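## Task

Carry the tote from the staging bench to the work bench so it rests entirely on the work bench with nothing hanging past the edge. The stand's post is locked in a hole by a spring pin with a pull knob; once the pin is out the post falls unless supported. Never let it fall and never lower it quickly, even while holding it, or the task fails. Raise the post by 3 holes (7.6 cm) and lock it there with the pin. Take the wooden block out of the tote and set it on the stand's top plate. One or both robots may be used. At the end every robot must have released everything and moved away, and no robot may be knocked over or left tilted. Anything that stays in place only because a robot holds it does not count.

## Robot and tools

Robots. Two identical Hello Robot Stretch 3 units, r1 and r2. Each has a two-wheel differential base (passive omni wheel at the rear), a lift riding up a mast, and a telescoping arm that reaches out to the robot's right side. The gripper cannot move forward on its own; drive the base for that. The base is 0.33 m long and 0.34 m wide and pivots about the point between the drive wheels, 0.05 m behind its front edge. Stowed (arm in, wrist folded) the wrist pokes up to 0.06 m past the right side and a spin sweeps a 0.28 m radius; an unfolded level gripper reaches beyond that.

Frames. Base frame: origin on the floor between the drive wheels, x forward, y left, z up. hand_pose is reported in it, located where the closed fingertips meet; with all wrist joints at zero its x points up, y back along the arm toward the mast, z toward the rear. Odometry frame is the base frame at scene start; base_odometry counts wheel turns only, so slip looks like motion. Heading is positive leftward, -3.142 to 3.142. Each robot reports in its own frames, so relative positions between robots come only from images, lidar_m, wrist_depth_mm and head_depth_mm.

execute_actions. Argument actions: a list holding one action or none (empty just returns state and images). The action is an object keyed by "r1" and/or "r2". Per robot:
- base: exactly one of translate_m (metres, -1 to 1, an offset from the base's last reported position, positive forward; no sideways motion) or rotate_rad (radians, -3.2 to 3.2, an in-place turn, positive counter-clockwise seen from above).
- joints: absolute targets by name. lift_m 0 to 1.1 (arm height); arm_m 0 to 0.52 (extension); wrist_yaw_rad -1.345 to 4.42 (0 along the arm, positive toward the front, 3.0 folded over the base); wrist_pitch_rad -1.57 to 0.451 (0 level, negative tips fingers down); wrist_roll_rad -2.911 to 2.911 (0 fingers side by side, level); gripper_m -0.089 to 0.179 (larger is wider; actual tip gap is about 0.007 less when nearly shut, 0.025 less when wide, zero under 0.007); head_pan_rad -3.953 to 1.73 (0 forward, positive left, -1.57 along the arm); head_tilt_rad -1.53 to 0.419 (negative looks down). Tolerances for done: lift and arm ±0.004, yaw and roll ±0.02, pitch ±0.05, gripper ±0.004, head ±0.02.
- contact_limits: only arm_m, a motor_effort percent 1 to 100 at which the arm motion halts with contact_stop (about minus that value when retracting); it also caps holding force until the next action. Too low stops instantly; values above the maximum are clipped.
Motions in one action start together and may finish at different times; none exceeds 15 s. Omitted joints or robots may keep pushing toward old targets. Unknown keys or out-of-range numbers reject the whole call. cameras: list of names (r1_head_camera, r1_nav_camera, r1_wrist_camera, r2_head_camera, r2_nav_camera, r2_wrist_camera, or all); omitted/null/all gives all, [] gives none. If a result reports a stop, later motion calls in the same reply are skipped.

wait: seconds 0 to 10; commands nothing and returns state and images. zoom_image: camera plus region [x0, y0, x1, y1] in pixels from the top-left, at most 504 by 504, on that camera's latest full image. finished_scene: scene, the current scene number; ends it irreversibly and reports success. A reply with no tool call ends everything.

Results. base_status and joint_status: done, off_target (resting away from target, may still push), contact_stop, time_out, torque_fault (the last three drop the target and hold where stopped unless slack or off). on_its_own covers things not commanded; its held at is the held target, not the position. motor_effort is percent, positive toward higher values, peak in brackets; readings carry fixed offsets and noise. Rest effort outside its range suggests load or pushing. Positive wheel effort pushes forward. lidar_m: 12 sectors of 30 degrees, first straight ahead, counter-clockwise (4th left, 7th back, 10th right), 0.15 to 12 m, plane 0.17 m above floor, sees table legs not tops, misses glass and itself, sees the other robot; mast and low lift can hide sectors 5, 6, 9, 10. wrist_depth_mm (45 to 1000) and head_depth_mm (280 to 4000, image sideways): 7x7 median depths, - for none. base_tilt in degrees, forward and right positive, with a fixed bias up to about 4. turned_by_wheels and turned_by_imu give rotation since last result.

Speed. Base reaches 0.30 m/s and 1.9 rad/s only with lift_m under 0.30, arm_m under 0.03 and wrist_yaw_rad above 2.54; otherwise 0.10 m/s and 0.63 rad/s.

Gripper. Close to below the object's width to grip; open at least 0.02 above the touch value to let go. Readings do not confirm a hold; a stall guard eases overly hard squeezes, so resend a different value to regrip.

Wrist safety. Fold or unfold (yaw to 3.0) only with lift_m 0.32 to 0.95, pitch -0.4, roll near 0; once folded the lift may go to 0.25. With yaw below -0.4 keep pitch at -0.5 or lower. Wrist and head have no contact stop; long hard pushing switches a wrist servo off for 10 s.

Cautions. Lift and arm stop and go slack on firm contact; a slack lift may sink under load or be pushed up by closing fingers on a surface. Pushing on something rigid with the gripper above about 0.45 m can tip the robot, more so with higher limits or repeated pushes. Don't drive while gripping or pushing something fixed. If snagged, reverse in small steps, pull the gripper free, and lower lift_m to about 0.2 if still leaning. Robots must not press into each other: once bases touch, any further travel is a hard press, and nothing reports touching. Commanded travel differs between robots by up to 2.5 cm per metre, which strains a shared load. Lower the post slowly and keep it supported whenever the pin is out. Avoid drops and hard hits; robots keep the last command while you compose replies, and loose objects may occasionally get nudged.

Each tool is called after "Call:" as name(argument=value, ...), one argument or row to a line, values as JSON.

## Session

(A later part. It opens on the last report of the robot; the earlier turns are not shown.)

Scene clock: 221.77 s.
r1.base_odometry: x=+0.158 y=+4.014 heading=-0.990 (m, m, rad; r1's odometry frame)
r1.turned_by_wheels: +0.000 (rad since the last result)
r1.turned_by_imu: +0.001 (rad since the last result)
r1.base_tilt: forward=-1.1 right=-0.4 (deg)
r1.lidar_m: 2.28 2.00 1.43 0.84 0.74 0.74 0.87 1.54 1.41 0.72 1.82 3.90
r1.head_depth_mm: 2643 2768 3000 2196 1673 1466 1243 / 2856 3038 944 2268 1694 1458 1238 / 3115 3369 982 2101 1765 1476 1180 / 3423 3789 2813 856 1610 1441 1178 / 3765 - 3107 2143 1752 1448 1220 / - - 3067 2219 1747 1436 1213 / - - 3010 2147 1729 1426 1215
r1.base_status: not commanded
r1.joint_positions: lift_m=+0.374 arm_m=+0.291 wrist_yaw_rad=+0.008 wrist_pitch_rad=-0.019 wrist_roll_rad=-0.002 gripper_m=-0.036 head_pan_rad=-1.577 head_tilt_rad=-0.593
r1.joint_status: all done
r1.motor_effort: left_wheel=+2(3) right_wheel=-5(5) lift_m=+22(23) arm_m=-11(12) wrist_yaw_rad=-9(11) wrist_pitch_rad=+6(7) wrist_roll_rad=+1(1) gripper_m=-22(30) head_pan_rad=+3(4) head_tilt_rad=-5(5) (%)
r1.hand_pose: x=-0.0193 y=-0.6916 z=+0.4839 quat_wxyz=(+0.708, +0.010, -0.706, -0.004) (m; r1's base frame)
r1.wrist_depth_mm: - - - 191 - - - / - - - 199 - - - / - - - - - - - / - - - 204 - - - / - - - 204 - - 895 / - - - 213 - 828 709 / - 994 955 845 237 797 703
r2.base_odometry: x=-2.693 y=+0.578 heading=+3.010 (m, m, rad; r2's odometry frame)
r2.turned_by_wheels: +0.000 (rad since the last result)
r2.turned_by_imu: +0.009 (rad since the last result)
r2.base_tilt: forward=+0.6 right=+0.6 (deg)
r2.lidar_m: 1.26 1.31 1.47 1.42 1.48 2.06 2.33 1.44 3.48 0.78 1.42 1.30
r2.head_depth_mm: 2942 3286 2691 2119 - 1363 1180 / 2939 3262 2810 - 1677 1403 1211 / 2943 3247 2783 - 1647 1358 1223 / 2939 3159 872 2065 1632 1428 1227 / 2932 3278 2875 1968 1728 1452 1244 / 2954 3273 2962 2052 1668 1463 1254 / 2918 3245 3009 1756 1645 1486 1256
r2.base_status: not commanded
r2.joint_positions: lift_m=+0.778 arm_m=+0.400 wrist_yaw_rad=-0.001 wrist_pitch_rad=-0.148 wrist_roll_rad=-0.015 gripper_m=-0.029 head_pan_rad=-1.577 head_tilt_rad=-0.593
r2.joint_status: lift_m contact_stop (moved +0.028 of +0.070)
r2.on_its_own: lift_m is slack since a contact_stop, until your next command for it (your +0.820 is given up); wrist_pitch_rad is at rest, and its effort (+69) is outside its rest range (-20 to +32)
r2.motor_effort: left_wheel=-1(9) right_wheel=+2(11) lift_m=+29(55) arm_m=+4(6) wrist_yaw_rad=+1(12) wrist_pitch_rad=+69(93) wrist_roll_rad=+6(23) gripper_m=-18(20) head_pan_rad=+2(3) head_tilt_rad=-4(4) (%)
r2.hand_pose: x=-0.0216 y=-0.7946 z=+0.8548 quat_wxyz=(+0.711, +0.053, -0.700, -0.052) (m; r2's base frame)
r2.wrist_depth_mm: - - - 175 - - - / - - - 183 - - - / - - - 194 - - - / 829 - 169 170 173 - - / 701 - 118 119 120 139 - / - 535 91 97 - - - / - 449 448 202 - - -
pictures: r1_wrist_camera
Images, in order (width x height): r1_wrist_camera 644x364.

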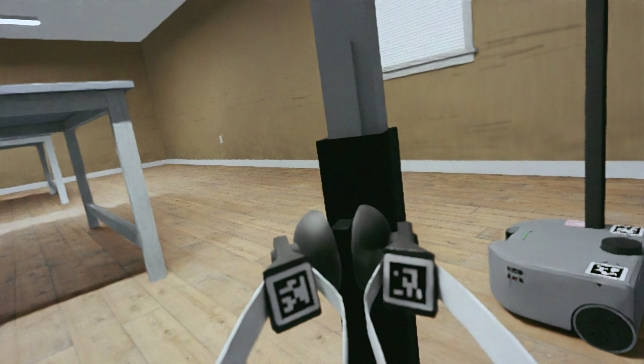

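Call:
execute_actions(
  actions=[
    {"r2":{"joints":{"lift_m":0.748}}},
  ],
  cameras=[],
)

Call:
execute_actions(
  actions=[
    {"r1":{"joints":{"arm_m":0.268}}},
  ],
  cameras=["r1_wrist_camera"],
)

Call:
execute_actions(
  actions=[
    {"r2":{"joints":{"lift_m":0.815}}},
  ],
  cameras=["r1_wrist_camera"],
)

Scene clock: 224.90 s.
r1.base_odometry: x=+0.158 y=+4.014 heading=-0.990 (m, m, rad; r1's odometry frame)
r1.turned_by_wheels: +0.000 (rad since the last result)
r1.turned_by_imu: +0.001 (rad since the last result)
r1.base_tilt: forward=-0.9 right=-0.4 (deg)
r1.lidar_m: 2.29 2.00 1.42 0.84 0.74 0.74 0.87 1.54 1.41 0.72 1.81 3.89
r1.head_depth_mm: 2614 2744 2983 2188 1682 1461 1241 / 2843 3071 954 2271 1691 1459 1237 / 3091 3382 2842 2088 1776 1475 1180 / 3418 3719 2812 856 1611 1449 1180 / 3808 - 3082 2137 1752 1436 1222 / - - 3044 2212 1740 1435 1216 / - - 3025 2146 1738 1430 1212
r1.base_status: not commanded
r1.joint_positions: lift_m=+0.374 arm_m=+0.291 wrist_yaw_rad=+0.008 wrist_pitch_rad=-0.019 wrist_roll_rad=-0.002 gripper_m=-0.036 head_pan_rad=-1.577 head_tilt_rad=-0.593
r1.joint_status: not commanded
r1.motor_effort: left_wheel=+2(2) right_wheel=-4(4) lift_m=+23(22) arm_m=-10(11) wrist_yaw_rad=-9(8) wrist_pitch_rad=+6(6) wrist_roll_rad=+0(1) gripper_m=-22(22) head_pan_rad=+5(4) head_tilt_rad=-4(4) (%)
r1.hand_pose: x=-0.0193 y=-0.6916 z=+0.4839 quat_wxyz=(+0.708, +0.010, -0.706, -0.004) (m; r1's base frame)
r1.wrist_depth_mm: - - - 192 - - - / - - - 198 - - - / - - - - - - - / - - - 204 - - - / - - - 203 - - 879 / - - - 213 - 830 715 / - - 954 847 238 786 724
r2.base_odometry: x=-2.693 y=+0.578 heading=+3.010 (m, m, rad; r2's odometry frame)
r2.turned_by_wheels: +0.000 (rad since the last result)
r2.turned_by_imu: -0.001 (rad since the last result)
r2.base_tilt: forward=+0.5 right=+0.4 (deg)
r2.lidar_m: 1.26 1.31 1.47 1.42 1.48 2.05 2.34 1.45 3.49 0.79 1.42 1.30
r2.head_depth_mm: 2960 3283 2697 2048 - - 1180 / 2940 3345 2714 - 1664 1416 1211 / 2937 3312 2663 - 1645 1351 1222 / 2924 3169 873 2073 1644 1435 1235 / 2910 3292 2911 1979 1742 1457 1246 / 2914 3280 2941 2057 1666 1465 1257 / 2946 3248 3045 1774 1642 1486 1262
r2.base_status: not commanded
r2.joint_positions: lift_m=+0.748 arm_m=+0.399 wrist_yaw_rad=-0.001 wrist_pitch_rad=-0.059 wrist_roll_rad=-0.014 gripper_m=-0.029 head_pan_rad=-1.577 head_tilt_rad=-0.593
r2.joint_status: all done
r2.on_its_own: arm_m is at rest, and its effort (+19) is outside its rest range (-14 to +14)
r2.motor_effort: left_wheel=-2(2) right_wheel=+3(3) lift_m=+23(26) arm_m=+19(18) wrist_yaw_rad=+1(1) wrist_pitch_rad=+28(61) wrist_roll_rad=+6(6) gripper_m=-19(19) head_pan_rad=+4(3) head_tilt_rad=-4(4) (%)
r2.hand_pose: x=-0.0216 y=-0.7982 z=+0.8478 quat_wxyz=(+0.712, +0.021, -0.701, -0.021) (m; r2's base frame)
r2.wrist_depth_mm: - - - 182 - - - / - - - 190 - - - / - - - 197 - - - / - - 164 166 169 - - / 790 - 102 103 113 - - / - - 82 175 - - - / - 455 - 190 - - -
pictures: none
No camera images: the call's "cameras" was empty. Leave "cameras" out to get every camera's image.

Scene clock: 226.43 s.
r1.base_odometry: x=+0.158 y=+4.014 heading=-0.990 (m, m, rad; r1's odometry frame)
r1.turned_by_wheels: +0.000 (rad since the last result)
r1.turned_by_imu: +0.000 (rad since the last result)
r1.base_tilt: forward=-0.9 right=-0.4 (deg)
r1.lidar_m: 2.28 2.00 1.42 0.84 0.74 0.74 0.87 1.55 1.41 0.72 1.81 3.87
r1.head_depth_mm: 2663 2666 3038 2216 1669 1462 1238 / 2862 3018 957 2270 1690 1453 1234 / 3078 3417 2826 2090 1760 1450 - / 3422 3762 2812 857 1609 1484 1172 / 3788 - 3068 2143 1760 1443 1222 / - - 3017 2209 1734 1434 1220 / - - 3048 2145 1730 1432 1215
r1.base_status: not commanded
r1.joint_positions: lift_m=+0.374 arm_m=+0.268 wrist_yaw_rad=-0.003 wrist_pitch_rad=-0.019 wrist_roll_rad=-0.002 gripper_m=-0.036 head_pan_rad=-1.577 head_tilt_rad=-0.593
r1.joint_status: all done
r1.motor_effort: left_wheel=-1(3) right_wheel=+2(9) lift_m=+22(23) arm_m=-4(10) wrist_yaw_rad=+3(13) wrist_pitch_rad=+6(6) wrist_roll_rad=+1(1) gripper_m=-14(21) head_pan_rad=+3(3) head_tilt_rad=-5(4) (%)
r1.hand_pose: x=-0.0221 y=-0.6691 z=+0.4841 quat_wxyz=(+0.708, +0.006, -0.706, -0.008) (m; r1's base frame)
r1.wrist_depth_mm: - - - 214 - - - / - - - 219 - - - / - - - 223 - - - / - - - 226 - - - / - - - - - - 906 / - - - - - 861 735 / - - 945 842 751 790 728
r2.base_odometry: x=-2.693 y=+0.578 heading=+3.010 (m, m, rad; r2's odometry frame)
r2.turned_by_wheels: +0.000 (rad since the last result)
r2.turned_by_imu: +0.000 (rad since the last result)
r2.base_tilt: forward=+0.5 right=+0.4 (deg)
r2.lidar_m: 1.26 1.31 1.47 1.42 1.48 2.05 2.34 1.45 3.50 0.79 1.42 1.30
r2.head_depth_mm: 2916 3273 2694 2047 - - 1179 / 2924 3267 2731 - 1662 1404 1210 / 2951 3274 2661 - 1644 1354 1225 / 2947 3191 871 2102 1634 1435 1232 / 2927 3274 2902 2043 1751 1450 1242 / 2956 3260 2957 1991 1670 1466 1257 / 2920 3269 3015 1776 1642 1481 1263
r2.base_status: not commanded
r2.joint_positions: lift_m=+0.748 arm_m=+0.399 wrist_yaw_rad=-0.001 wrist_pitch_rad=-0.059 wrist_roll_rad=-0.014 gripper_m=-0.029 head_pan_rad=-1.577 head_tilt_rad=-0.593
r2.joint_status: not commanded
r2.on_its_own: arm_m is at rest, and its effort (+18) is outside its rest range (-14 to +14)
r2.motor_effort: left_wheel=-1(2) right_wheel=+4(3) lift_m=+22(22) arm_m=+18(18) wrist_yaw_rad=+1(1) wrist_pitch_rad=+28(28) wrist_roll_rad=+6(6) gripper_m=-19(19) head_pan_rad=+2(3) head_tilt_rad=-4(4) (%)
r2.hand_pose: x=-0.0216 y=-0.7982 z=+0.8478 quat_wxyz=(+0.712, +0.021, -0.701, -0.021) (m; r2's base frame)
r2.wrist_depth_mm: - - - 183 - - - / - - - 190 - - - / - - - 197 - - - / - - 164 167 168 - - / 776 - 102 103 113 - - / - - 82 175 - - - / - 459 - 190 - - -
pictures: r1_wrist_camera
Images, in order (width x height): r1_wrist_camera 644x364.

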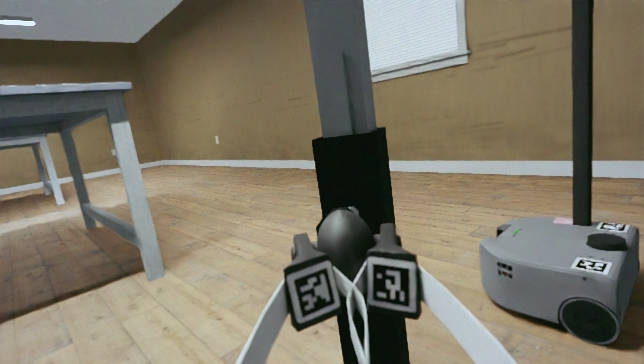

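Scene clock: 228.37 s.
r1.base_odometry: x=+0.158 y=+4.014 heading=-0.990 (m, m, rad; r1's odometry frame)
r1.turned_by_wheels: +0.000 (rad since the last result)
r1.turned_by_imu: +0.000 (rad since the last result)
r1.base_tilt: forward=-0.9 right=-0.4 (deg)
r1.lidar_m: 2.28 2.00 1.42 0.84 0.74 0.74 0.87 1.54 1.41 0.72 1.82 3.89
r1.head_depth_mm: 2627 2720 2990 2198 1679 1457 1240 / 2837 3027 944 2271 1689 1460 1235 / 3043 3335 2835 2099 1769 1451 - / 3419 3750 2792 859 1608 1483 1175 / 3712 - 3082 2154 1744 1433 1224 / - - 3052 2207 1737 1438 1213 / - - 3041 2149 1734 1419 1219
r1.base_status: not commanded
r1.joint_positions: lift_m=+0.374 arm_m=+0.268 wrist_yaw_rad=-0.003 wrist_pitch_rad=-0.019 wrist_roll_rad=-0.002 gripper_m=-0.036 head_pan_rad=-1.577 head_tilt_rad=-0.593
r1.joint_status: not commanded
r1.motor_effort: left_wheel=-1(0) right_wheel=+0(1) lift_m=+22(22) arm_m=-4(4) wrist_yaw_rad=+3(3) wrist_pitch_rad=+6(6) wrist_roll_rad=+1(1) gripper_m=-15(15) head_pan_rad=+3(3) head_tilt_rad=-4(4) (%)
r1.hand_pose: x=-0.0221 y=-0.6691 z=+0.4841 quat_wxyz=(+0.708, +0.006, -0.706, -0.008) (m; r1's base frame)
r1.wrist_depth_mm: - - - 214 - - - / - - - 219 - - - / - - - 223 - - - / - - - 225 - - - / - - - - - - 894 / - - - - - 836 734 / - - 971 842 746 791 731
r2.base_odometry: x=-2.693 y=+0.578 heading=+3.010 (m, m, rad; r2's odometry frame)
r2.turned_by_wheels: +0.000 (rad since the last result)
r2.turned_by_imu: +0.003 (rad since the last result)
r2.base_tilt: forward=+0.5 right=+0.6 (deg)
r2.lidar_m: 1.26 1.31 1.47 1.42 1.48 2.06 2.31 1.44 3.48 0.79 1.42 1.30
r2.head_depth_mm: 2941 3279 2656 2110 - 1373 1177 / 2947 3304 2844 - 1677 1407 1209 / 2982 3303 2776 - 1609 1350 1221 / 2954 3195 872 2093 1637 1431 1229 / 2906 3274 2862 1971 1743 1455 1238 / 2942 3278 2960 2052 1659 1470 1252 / 2915 3238 2998 1767 1645 1477 1258
r2.base_status: not commanded
r2.joint_positions: lift_m=+0.779 arm_m=+0.400 wrist_yaw_rad=-0.002 wrist_pitch_rad=-0.153 wrist_roll_rad=-0.013 gripper_m=-0.029 head_pan_rad=-1.577 head_tilt_rad=-0.593
r2.joint_status: lift_m contact_stop (moved +0.031 of +0.067)
r2.on_its_own: lift_m is slack since a contact_stop, until your next command for it (your +0.815 is given up); wrist_pitch_rad is at rest, and its effort (+72) is outside its rest range (-20 to +32)
r2.motor_effort: left_wheel=-2(6) right_wheel=+4(7) lift_m=+30(55) arm_m=+6(19) wrist_yaw_rad=+3(5) wrist_pitch_rad=+72(96) wrist_roll_rad=+5(23) gripper_m=-17(19) head_pan_rad=+1(2) head_tilt_rad=-4(4) (%)
r2.hand_pose: x=-0.0221 y=-0.7942 z=+0.8547 quat_wxyz=(+0.710, +0.054, -0.700, -0.055) (m; r2's base frame)
r2.wrist_depth_mm: - - - 175 - - - / - - - 184 - - - / - - - 193 - - - / 825 - 167 169 172 - - / 722 - 118 118 119 137 - / - 516 90 96 - - - / - 466 - 205 - - -
pictures: r1_wrist_camera
Images, in order (width x height): r1_wrist_camera 644x364.

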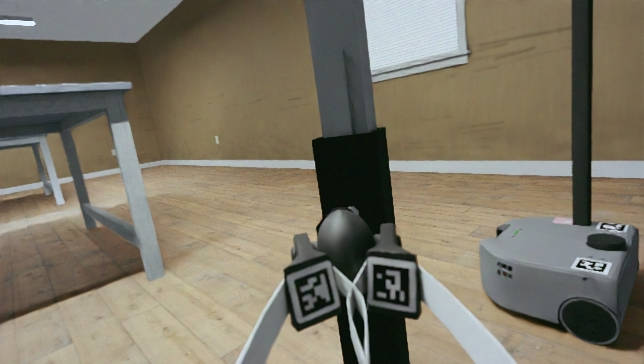

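Call:
execute_actions(
  actions=[
    {"r2":{"joints":{"lift_m":0.748}},"r1":{"joints":{"gripper_m":0.06}}},
  ],
  cameras=["r1_wrist_camera","r2_wrist_camera"],
)

Call:
execute_actions(
  actions=[
    {"r1":{"joints":{"arm_m":0.299}}},
  ],
  cameras=["r1_wrist_camera"],
)

Scene clock: 230.20 s.
r1.base_odometry: x=+0.158 y=+4.014 heading=-0.990 (m, m, rad; r1's odometry frame)
r1.turned_by_wheels: +0.000 (rad since the last result)
r1.turned_by_imu: +0.000 (rad since the last result)
r1.base_tilt: forward=-1.0 right=-0.3 (deg)
r1.lidar_m: 2.28 2.00 1.42 0.84 0.74 0.74 0.87 1.54 1.42 0.72 1.81 3.85
r1.head_depth_mm: 2621 2714 2992 2197 1676 1462 1237 / 2850 3066 956 2291 1692 1458 1237 / 3073 3427 2822 2097 1768 1449 - / 3401 3777 2806 856 1613 1381 1174 / 3784 - 3096 2163 1756 1435 1222 / - - 3056 2213 1742 1435 1217 / - - 3019 2144 1732 1426 1215
r1.base_status: not commanded
r1.joint_positions: lift_m=+0.374 arm_m=+0.268 wrist_yaw_rad=-0.003 wrist_pitch_rad=-0.019 wrist_roll_rad=-0.002 gripper_m=+0.060 head_pan_rad=-1.577 head_tilt_rad=-0.593
r1.joint_status: all done
r1.motor_effort: left_wheel=-1(0) right_wheel=+2(2) lift_m=+22(22) arm_m=-4(3) wrist_yaw_rad=+3(2) wrist_pitch_rad=+6(6) wrist_roll_rad=+1(1) gripper_m=+0(91) head_pan_rad=+3(1) head_tilt_rad=-4(4) (%)
r1.hand_pose: x=-0.0221 y=-0.6691 z=+0.4841 quat_wxyz=(+0.708, +0.006, -0.706, -0.008) (m; r1's base frame)
r1.wrist_depth_mm: - - - 216 - - - / - - - 219 - - - / - - - 224 - - - / - - - 226 - - - / - - - 230 232 981 908 / - - - - 247 787 747 / - - 911 832 748 791 717
r2.base_odometry: x=-2.693 y=+0.578 heading=+3.010 (m, m, rad; r2's odometry frame)
r2.turned_by_wheels: +0.000 (rad since the last result)
r2.turned_by_imu: -0.004 (rad since the last result)
r2.base_tilt: forward=+0.4 right=+0.6 (deg)
r2.lidar_m: 1.26 1.31 1.47 1.42 1.48 2.04 2.34 1.45 3.49 0.79 1.42 1.30
r2.head_depth_mm: 2954 3270 2678 2060 - - 1180 / 2986 3305 2729 - 1657 1412 1209 / 2962 3291 2807 - 1647 1354 1222 / 2924 3183 874 2083 1672 1425 1233 / 2931 3282 2915 2057 1744 1459 1240 / 2947 3255 2939 1990 1672 1463 1252 / 2937 3302 3038 1776 1643 1478 1262
r2.base_status: not commanded
r2.joint_positions: lift_m=+0.748 arm_m=+0.399 wrist_yaw_rad=+0.003 wrist_pitch_rad=-0.061 wrist_roll_rad=-0.013 gripper_m=-0.029 head_pan_rad=-1.577 head_tilt_rad=-0.593
r2.joint_status: all done
r2.on_its_own: arm_m is at rest, and its effort (+19) is outside its rest range (-14 to +14)
r2.motor_effort: left_wheel=-2(3) right_wheel=+2(4) lift_m=+22(28) arm_m=+19(19) wrist_yaw_rad=-3(3) wrist_pitch_rad=+29(71) wrist_roll_rad=+5(5) gripper_m=-19(19) head_pan_rad=+3(3) head_tilt_rad=-4(4) (%)
r2.hand_pose: x=-0.0206 y=-0.7980 z=+0.8474 quat_wxyz=(+0.712, +0.023, -0.702, -0.020) (m; r2's base frame)
r2.wrist_depth_mm: - - - 182 - - - / - - - 191 - - - / - - - 197 - - - / - - 162 165 167 - - / 765 - 101 102 112 - - / - - 82 178 - - - / - 464 - 190 - - -
pictures: r1_wrist_camera, r2_wrist_camera
Images, in order (width x height): r1_wrist_camera 644x364, r2_wrist_camera 644x364.

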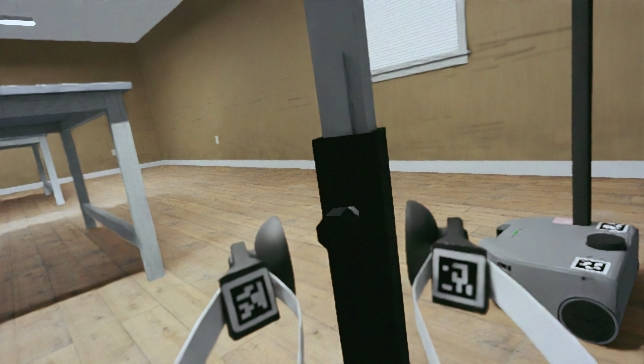

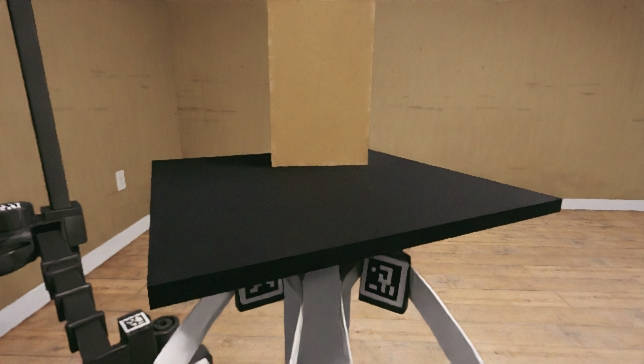

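Scene clock: 231.43 s.
r1.base_odometry: x=+0.158 y=+4.014 heading=-0.990 (m, m, rad; r1's odometry frame)
r1.turned_by_wheels: +0.000 (rad since the last result)
r1.turned_by_imu: +0.000 (rad since the last result)
r1.base_tilt: forward=-0.9 right=-0.4 (deg)
r1.lidar_m: 2.28 2.00 1.43 0.84 0.74 0.74 0.87 1.55 1.41 0.72 1.82 3.89
r1.head_depth_mm: 2639 2727 3000 2187 1681 1462 1239 / 2841 3058 956 2271 1684 1456 1235 / 3111 3378 2832 2089 1765 1498 1181 / 3423 3747 2824 856 1613 1444 1188 / 3758 - 3073 2131 1746 1450 1218 / - - 3043 2233 1742 1437 1220 / - - 3036 2153 1737 1431 1213
r1.base_status: not commanded
r1.joint_positions: lift_m=+0.374 arm_m=+0.299 wrist_yaw_rad=-0.002 wrist_pitch_rad=-0.019 wrist_roll_rad=-0.002 gripper_m=+0.060 head_pan_rad=-1.577 head_tilt_rad=-0.593
r1.joint_status: all done
r1.motor_effort: left_wheel=-1(1) right_wheel=+1(1) lift_m=+23(22) arm_m=+5(5) wrist_yaw_rad=+3(4) wrist_pitch_rad=+6(6) wrist_roll_rad=+1(1) gripper_m=+0(0) head_pan_rad=+4(3) head_tilt_rad=-5(5) (%)
r1.hand_pose: x=-0.0221 y=-0.6994 z=+0.4841 quat_wxyz=(+0.708, +0.006, -0.706, -0.008) (m; r1's base frame)
r1.wrist_depth_mm: - - - 182 - - - / - - - 189 - - - / - - - 195 - - - / - - - 195 - - - / - - - 195 194 - 884 / - - - 209 202 788 706 / - - 895 843 241 782 702
r2.base_odometry: x=-2.693 y=+0.578 heading=+3.010 (m, m, rad; r2's odometry frame)
r2.turned_by_wheels: +0.000 (rad since the last result)
r2.turned_by_imu: +0.000 (rad since the last result)
r2.base_tilt: forward=+0.4 right=+0.4 (deg)
r2.lidar_m: 1.25 1.31 1.47 1.42 1.48 2.05 2.34 1.44 3.50 0.79 1.42 1.30
r2.head_depth_mm: 2968 3312 2692 2081 - - 1175 / 2948 3313 2742 - 1671 1410 1208 / 2955 3269 2773 - 1649 1360 1220 / 2941 3156 876 2068 1676 1424 1226 / 2905 3302 2901 2171 1739 1458 1246 / 2928 3263 2969 2069 1663 1465 1249 / 2929 3257 3007 1771 1639 1476 1258
r2.base_status: not commanded
r2.joint_positions: lift_m=+0.748 arm_m=+0.399 wrist_yaw_rad=+0.003 wrist_pitch_rad=-0.061 wrist_roll_rad=-0.013 gripper_m=-0.029 head_pan_rad=-1.577 head_tilt_rad=-0.593
r2.joint_status: not commanded
r2.on_its_own: arm_m is at rest, and its effort (+19) is outside its rest range (-14 to +14)
r2.motor_effort: left_wheel=-2(2) right_wheel=+2(2) lift_m=+22(23) arm_m=+19(20) wrist_yaw_rad=-3(3) wrist_pitch_rad=+28(28) wrist_roll_rad=+5(5) gripper_m=-19(19) head_pan_rad=+3(3) head_tilt_rad=-3(4) (%)
r2.hand_pose: x=-0.0206 y=-0.7980 z=+0.8474 quat_wxyz=(+0.712, +0.023, -0.702, -0.020) (m; r2's base frame)
r2.wrist_depth_mm: - - - 183 - - - / - - - 190 - - - / - - - 199 - - - / - - 162 164 167 - - / 755 - 101 102 112 - - / - - 82 178 - - - / - 464 - 190 - - -
pictures: r1_wrist_camera
Images, in order (width x height): r1_wrist_camera 644x364.

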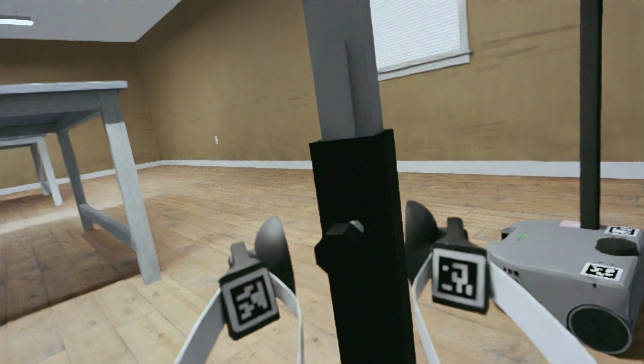

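Call:
execute_actions(
  actions=[
    {"r1":{"joints":{"gripper_m":-0.03}}},
  ],
  cameras=["r1_wrist_camera"],
)

Call:
execute_actions(
  actions=[
    {"r1":{"joints":{"arm_m":0.281}}},
  ],
  cameras=["r1_wrist_camera"],
)

Call:
execute_actions(
  actions=[
    {"r2":{"joints":{"lift_m":0.825}}},
  ],
  cameras=["r1_wrist_camera"],
)

Scene clock: 232.97 s.
r1.base_odometry: x=+0.158 y=+4.014 heading=-0.990 (m, m, rad; r1's odometry frame)
r1.turned_by_wheels: +0.000 (rad since the last result)
r1.turned_by_imu: +0.001 (rad since the last result)
r1.base_tilt: forward=-1.0 right=-0.5 (deg)
r1.lidar_m: 2.28 2.00 1.43 0.84 0.74 0.74 0.87 1.55 1.41 0.73 1.82 3.88
r1.head_depth_mm: 2637 2703 2998 2210 1672 1459 1237 / 2837 3048 958 2265 1689 1455 1240 / 3084 3407 2833 2088 1764 1485 1186 / 3427 3736 2808 856 1614 1453 1192 / 3771 - 3099 2157 1762 1441 1219 / - - 3054 2204 1731 1427 1219 / - - 3013 2152 1730 1426 1215
r1.base_status: not commanded
r1.joint_positions: lift_m=+0.374 arm_m=+0.299 wrist_yaw_rad=+0.005 wrist_pitch_rad=-0.019 wrist_roll_rad=-0.002 gripper_m=-0.029 head_pan_rad=-1.577 head_tilt_rad=-0.593
r1.joint_status: all done
r1.motor_effort: left_wheel=+0(1) right_wheel=-2(2) lift_m=+22(22) arm_m=+4(4) wrist_yaw_rad=-4(6) wrist_pitch_rad=+6(6) wrist_roll_rad=+1(1) gripper_m=-21(100) head_pan_rad=+3(4) head_tilt_rad=-3(5) (%)
r1.hand_pose: x=-0.0203 y=-0.6994 z=+0.4840 quat_wxyz=(+0.708, +0.009, -0.706, -0.005) (m; r1's base frame)
r1.wrist_depth_mm: - - - 184 - - - / - - - 190 - - - / - - - - - - - / - - - 197 - - - / - - - 196 - - 891 / - - - 202 - 808 718 / - - 948 842 229 783 709
r2.base_odometry: x=-2.693 y=+0.578 heading=+3.010 (m, m, rad; r2's odometry frame)
r2.turned_by_wheels: +0.000 (rad since the last result)
r2.turned_by_imu: +0.000 (rad since the last result)
r2.base_tilt: forward=+0.6 right=+0.5 (deg)
r2.lidar_m: 1.26 1.31 1.47 1.42 1.48 2.05 2.34 1.44 3.48 0.79 1.42 1.30
r2.head_depth_mm: 2955 3237 2704 2066 - - 1179 / 2949 3304 2718 - 1670 1409 1211 / 2923 3259 2807 - 1651 1352 1220 / 2927 3185 873 2090 1626 1421 1232 / 2903 3282 2923 2180 1747 1447 1243 / 2943 3212 2969 2067 1668 1461 1256 / 2909 3240 3025 1764 1637 1484 1261
r2.base_status: not commanded
r2.joint_positions: lift_m=+0.748 arm_m=+0.399 wrist_yaw_rad=+0.003 wrist_pitch_rad=-0.061 wrist_roll_rad=-0.013 gripper_m=-0.029 head_pan_rad=-1.577 head_tilt_rad=-0.593
r2.joint_status: not commanded
r2.on_its_own: arm_m is at rest, and its effort (+19) is outside its rest range (-14 to +14)
r2.motor_effort: left_wheel=-2(2) right_wheel=+2(2) lift_m=+23(23) arm_m=+19(19) wrist_yaw_rad=-3(3) wrist_pitch_rad=+28(28) wrist_roll_rad=+5(5) gripper_m=-19(19) head_pan_rad=+1(3) head_tilt_rad=-5(4) (%)
r2.hand_pose: x=-0.0206 y=-0.7980 z=+0.8474 quat_wxyz=(+0.712, +0.023, -0.702, -0.020) (m; r2's base frame)
r2.wrist_depth_mm: - - - 184 - - - / - - - 191 - - - / - - - 198 - - - / - - 162 165 168 - - / 744 - 101 102 112 - - / - - 82 178 - - - / - 454 - 190 - - -
pictures: r1_wrist_camera
Images, in order (width x height): r1_wrist_camera 644x364.

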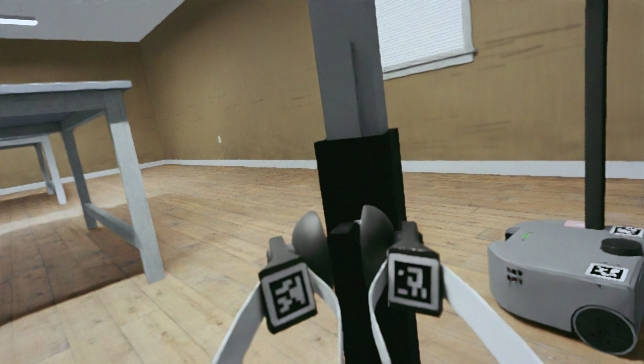

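Scene clock: 233.97 s.
r1.base_odometry: x=+0.158 y=+4.014 heading=-0.990 (m, m, rad; r1's odometry frame)
r1.turned_by_wheels: +0.000 (rad since the last result)
r1.turned_by_imu: +0.000 (rad since the last result)
r1.base_tilt: forward=-0.9 right=-0.3 (deg)
r1.lidar_m: 2.28 2.00 1.42 0.84 0.74 0.74 0.87 1.55 1.41 0.72 1.82 3.86
r1.head_depth_mm: 2634 2691 3005 2198 1674 1458 1242 / 2829 3035 959 2289 1688 1460 1236 / 3094 3372 2821 2095 1771 1455 - / 3418 3800 2809 857 1606 1448 1180 / 3755 - 3050 2148 1754 1437 1221 / - - 3058 2209 1727 1428 1222 / - - 3041 2147 1744 1427 1208
r1.base_status: not commanded
r1.joint_positions: lift_m=+0.374 arm_m=+0.282 wrist_yaw_rad=+0.007 wrist_pitch_rad=-0.017 wrist_roll_rad=-0.002 gripper_m=-0.029 head_pan_rad=-1.577 head_tilt_rad=-0.593
r1.joint_status: all done
r1.motor_effort: left_wheel=+1(2) right_wheel=-3(4) lift_m=+22(23) arm_m=-8(10) wrist_yaw_rad=-8(9) wrist_pitch_rad=+5(6) wrist_roll_rad=+1(1) gripper_m=-16(21) head_pan_rad=+3(3) head_tilt_rad=-5(4) (%)
r1.hand_pose: x=-0.0196 y=-0.6824 z=+0.4844 quat_wxyz=(+0.708, +0.009, -0.706, -0.004) (m; r1's base frame)
r1.wrist_depth_mm: - - - 201 - - - / - - - 207 - - - / - - - - - - - / - - - 213 - - - / - - - - - - 883 / - - - - - 853 722 / - - 964 845 257 789 730
r2.base_odometry: x=-2.693 y=+0.578 heading=+3.010 (m, m, rad; r2's odometry frame)
r2.turned_by_wheels: +0.000 (rad since the last result)
r2.turned_by_imu: +0.000 (rad since the last result)
r2.base_tilt: forward=+0.6 right=+0.5 (deg)
r2.lidar_m: 1.26 1.31 1.47 1.42 1.48 2.05 2.34 1.44 3.49 0.79 1.42 1.30
r2.head_depth_mm: 2924 3264 2678 2055 - - 1182 / 2919 3288 2739 - 1662 1412 1210 / 2935 3288 2793 - 1651 1356 1217 / 2946 3184 873 2086 1639 1428 1226 / 2908 3279 2872 2054 1747 1458 1245 / 2951 3261 2938 2048 1667 1464 1257 / 2914 3271 3082 1772 1643 1489 1267
r2.base_status: not commanded
r2.joint_positions: lift_m=+0.748 arm_m=+0.399 wrist_yaw_rad=+0.003 wrist_pitch_rad=-0.061 wrist_roll_rad=-0.013 gripper_m=-0.029 head_pan_rad=-1.577 head_tilt_rad=-0.593
r2.joint_status: not commanded
r2.on_its_own: arm_m is at rest, and its effort (+19) is outside its rest range (-14 to +14)
r2.motor_effort: left_wheel=-1(2) right_wheel=+2(2) lift_m=+22(22) arm_m=+19(19) wrist_yaw_rad=-3(4) wrist_pitch_rad=+29(29) wrist_roll_rad=+5(5) gripper_m=-19(19) head_pan_rad=+2(2) head_tilt_rad=-3(4) (%)
r2.hand_pose: x=-0.0206 y=-0.7980 z=+0.8474 quat_wxyz=(+0.712, +0.023, -0.702, -0.020) (m; r2's base frame)
r2.wrist_depth_mm: - - - 183 - - - / - - - 189 - - - / - - - 197 - - - / - - 162 164 168 - - / 759 - 101 102 112 - - / - - 82 178 - - - / - 451 - 191 - - -
pictures: r1_wrist_camera
Images, in order (width x height): r1_wrist_camera 644x364.

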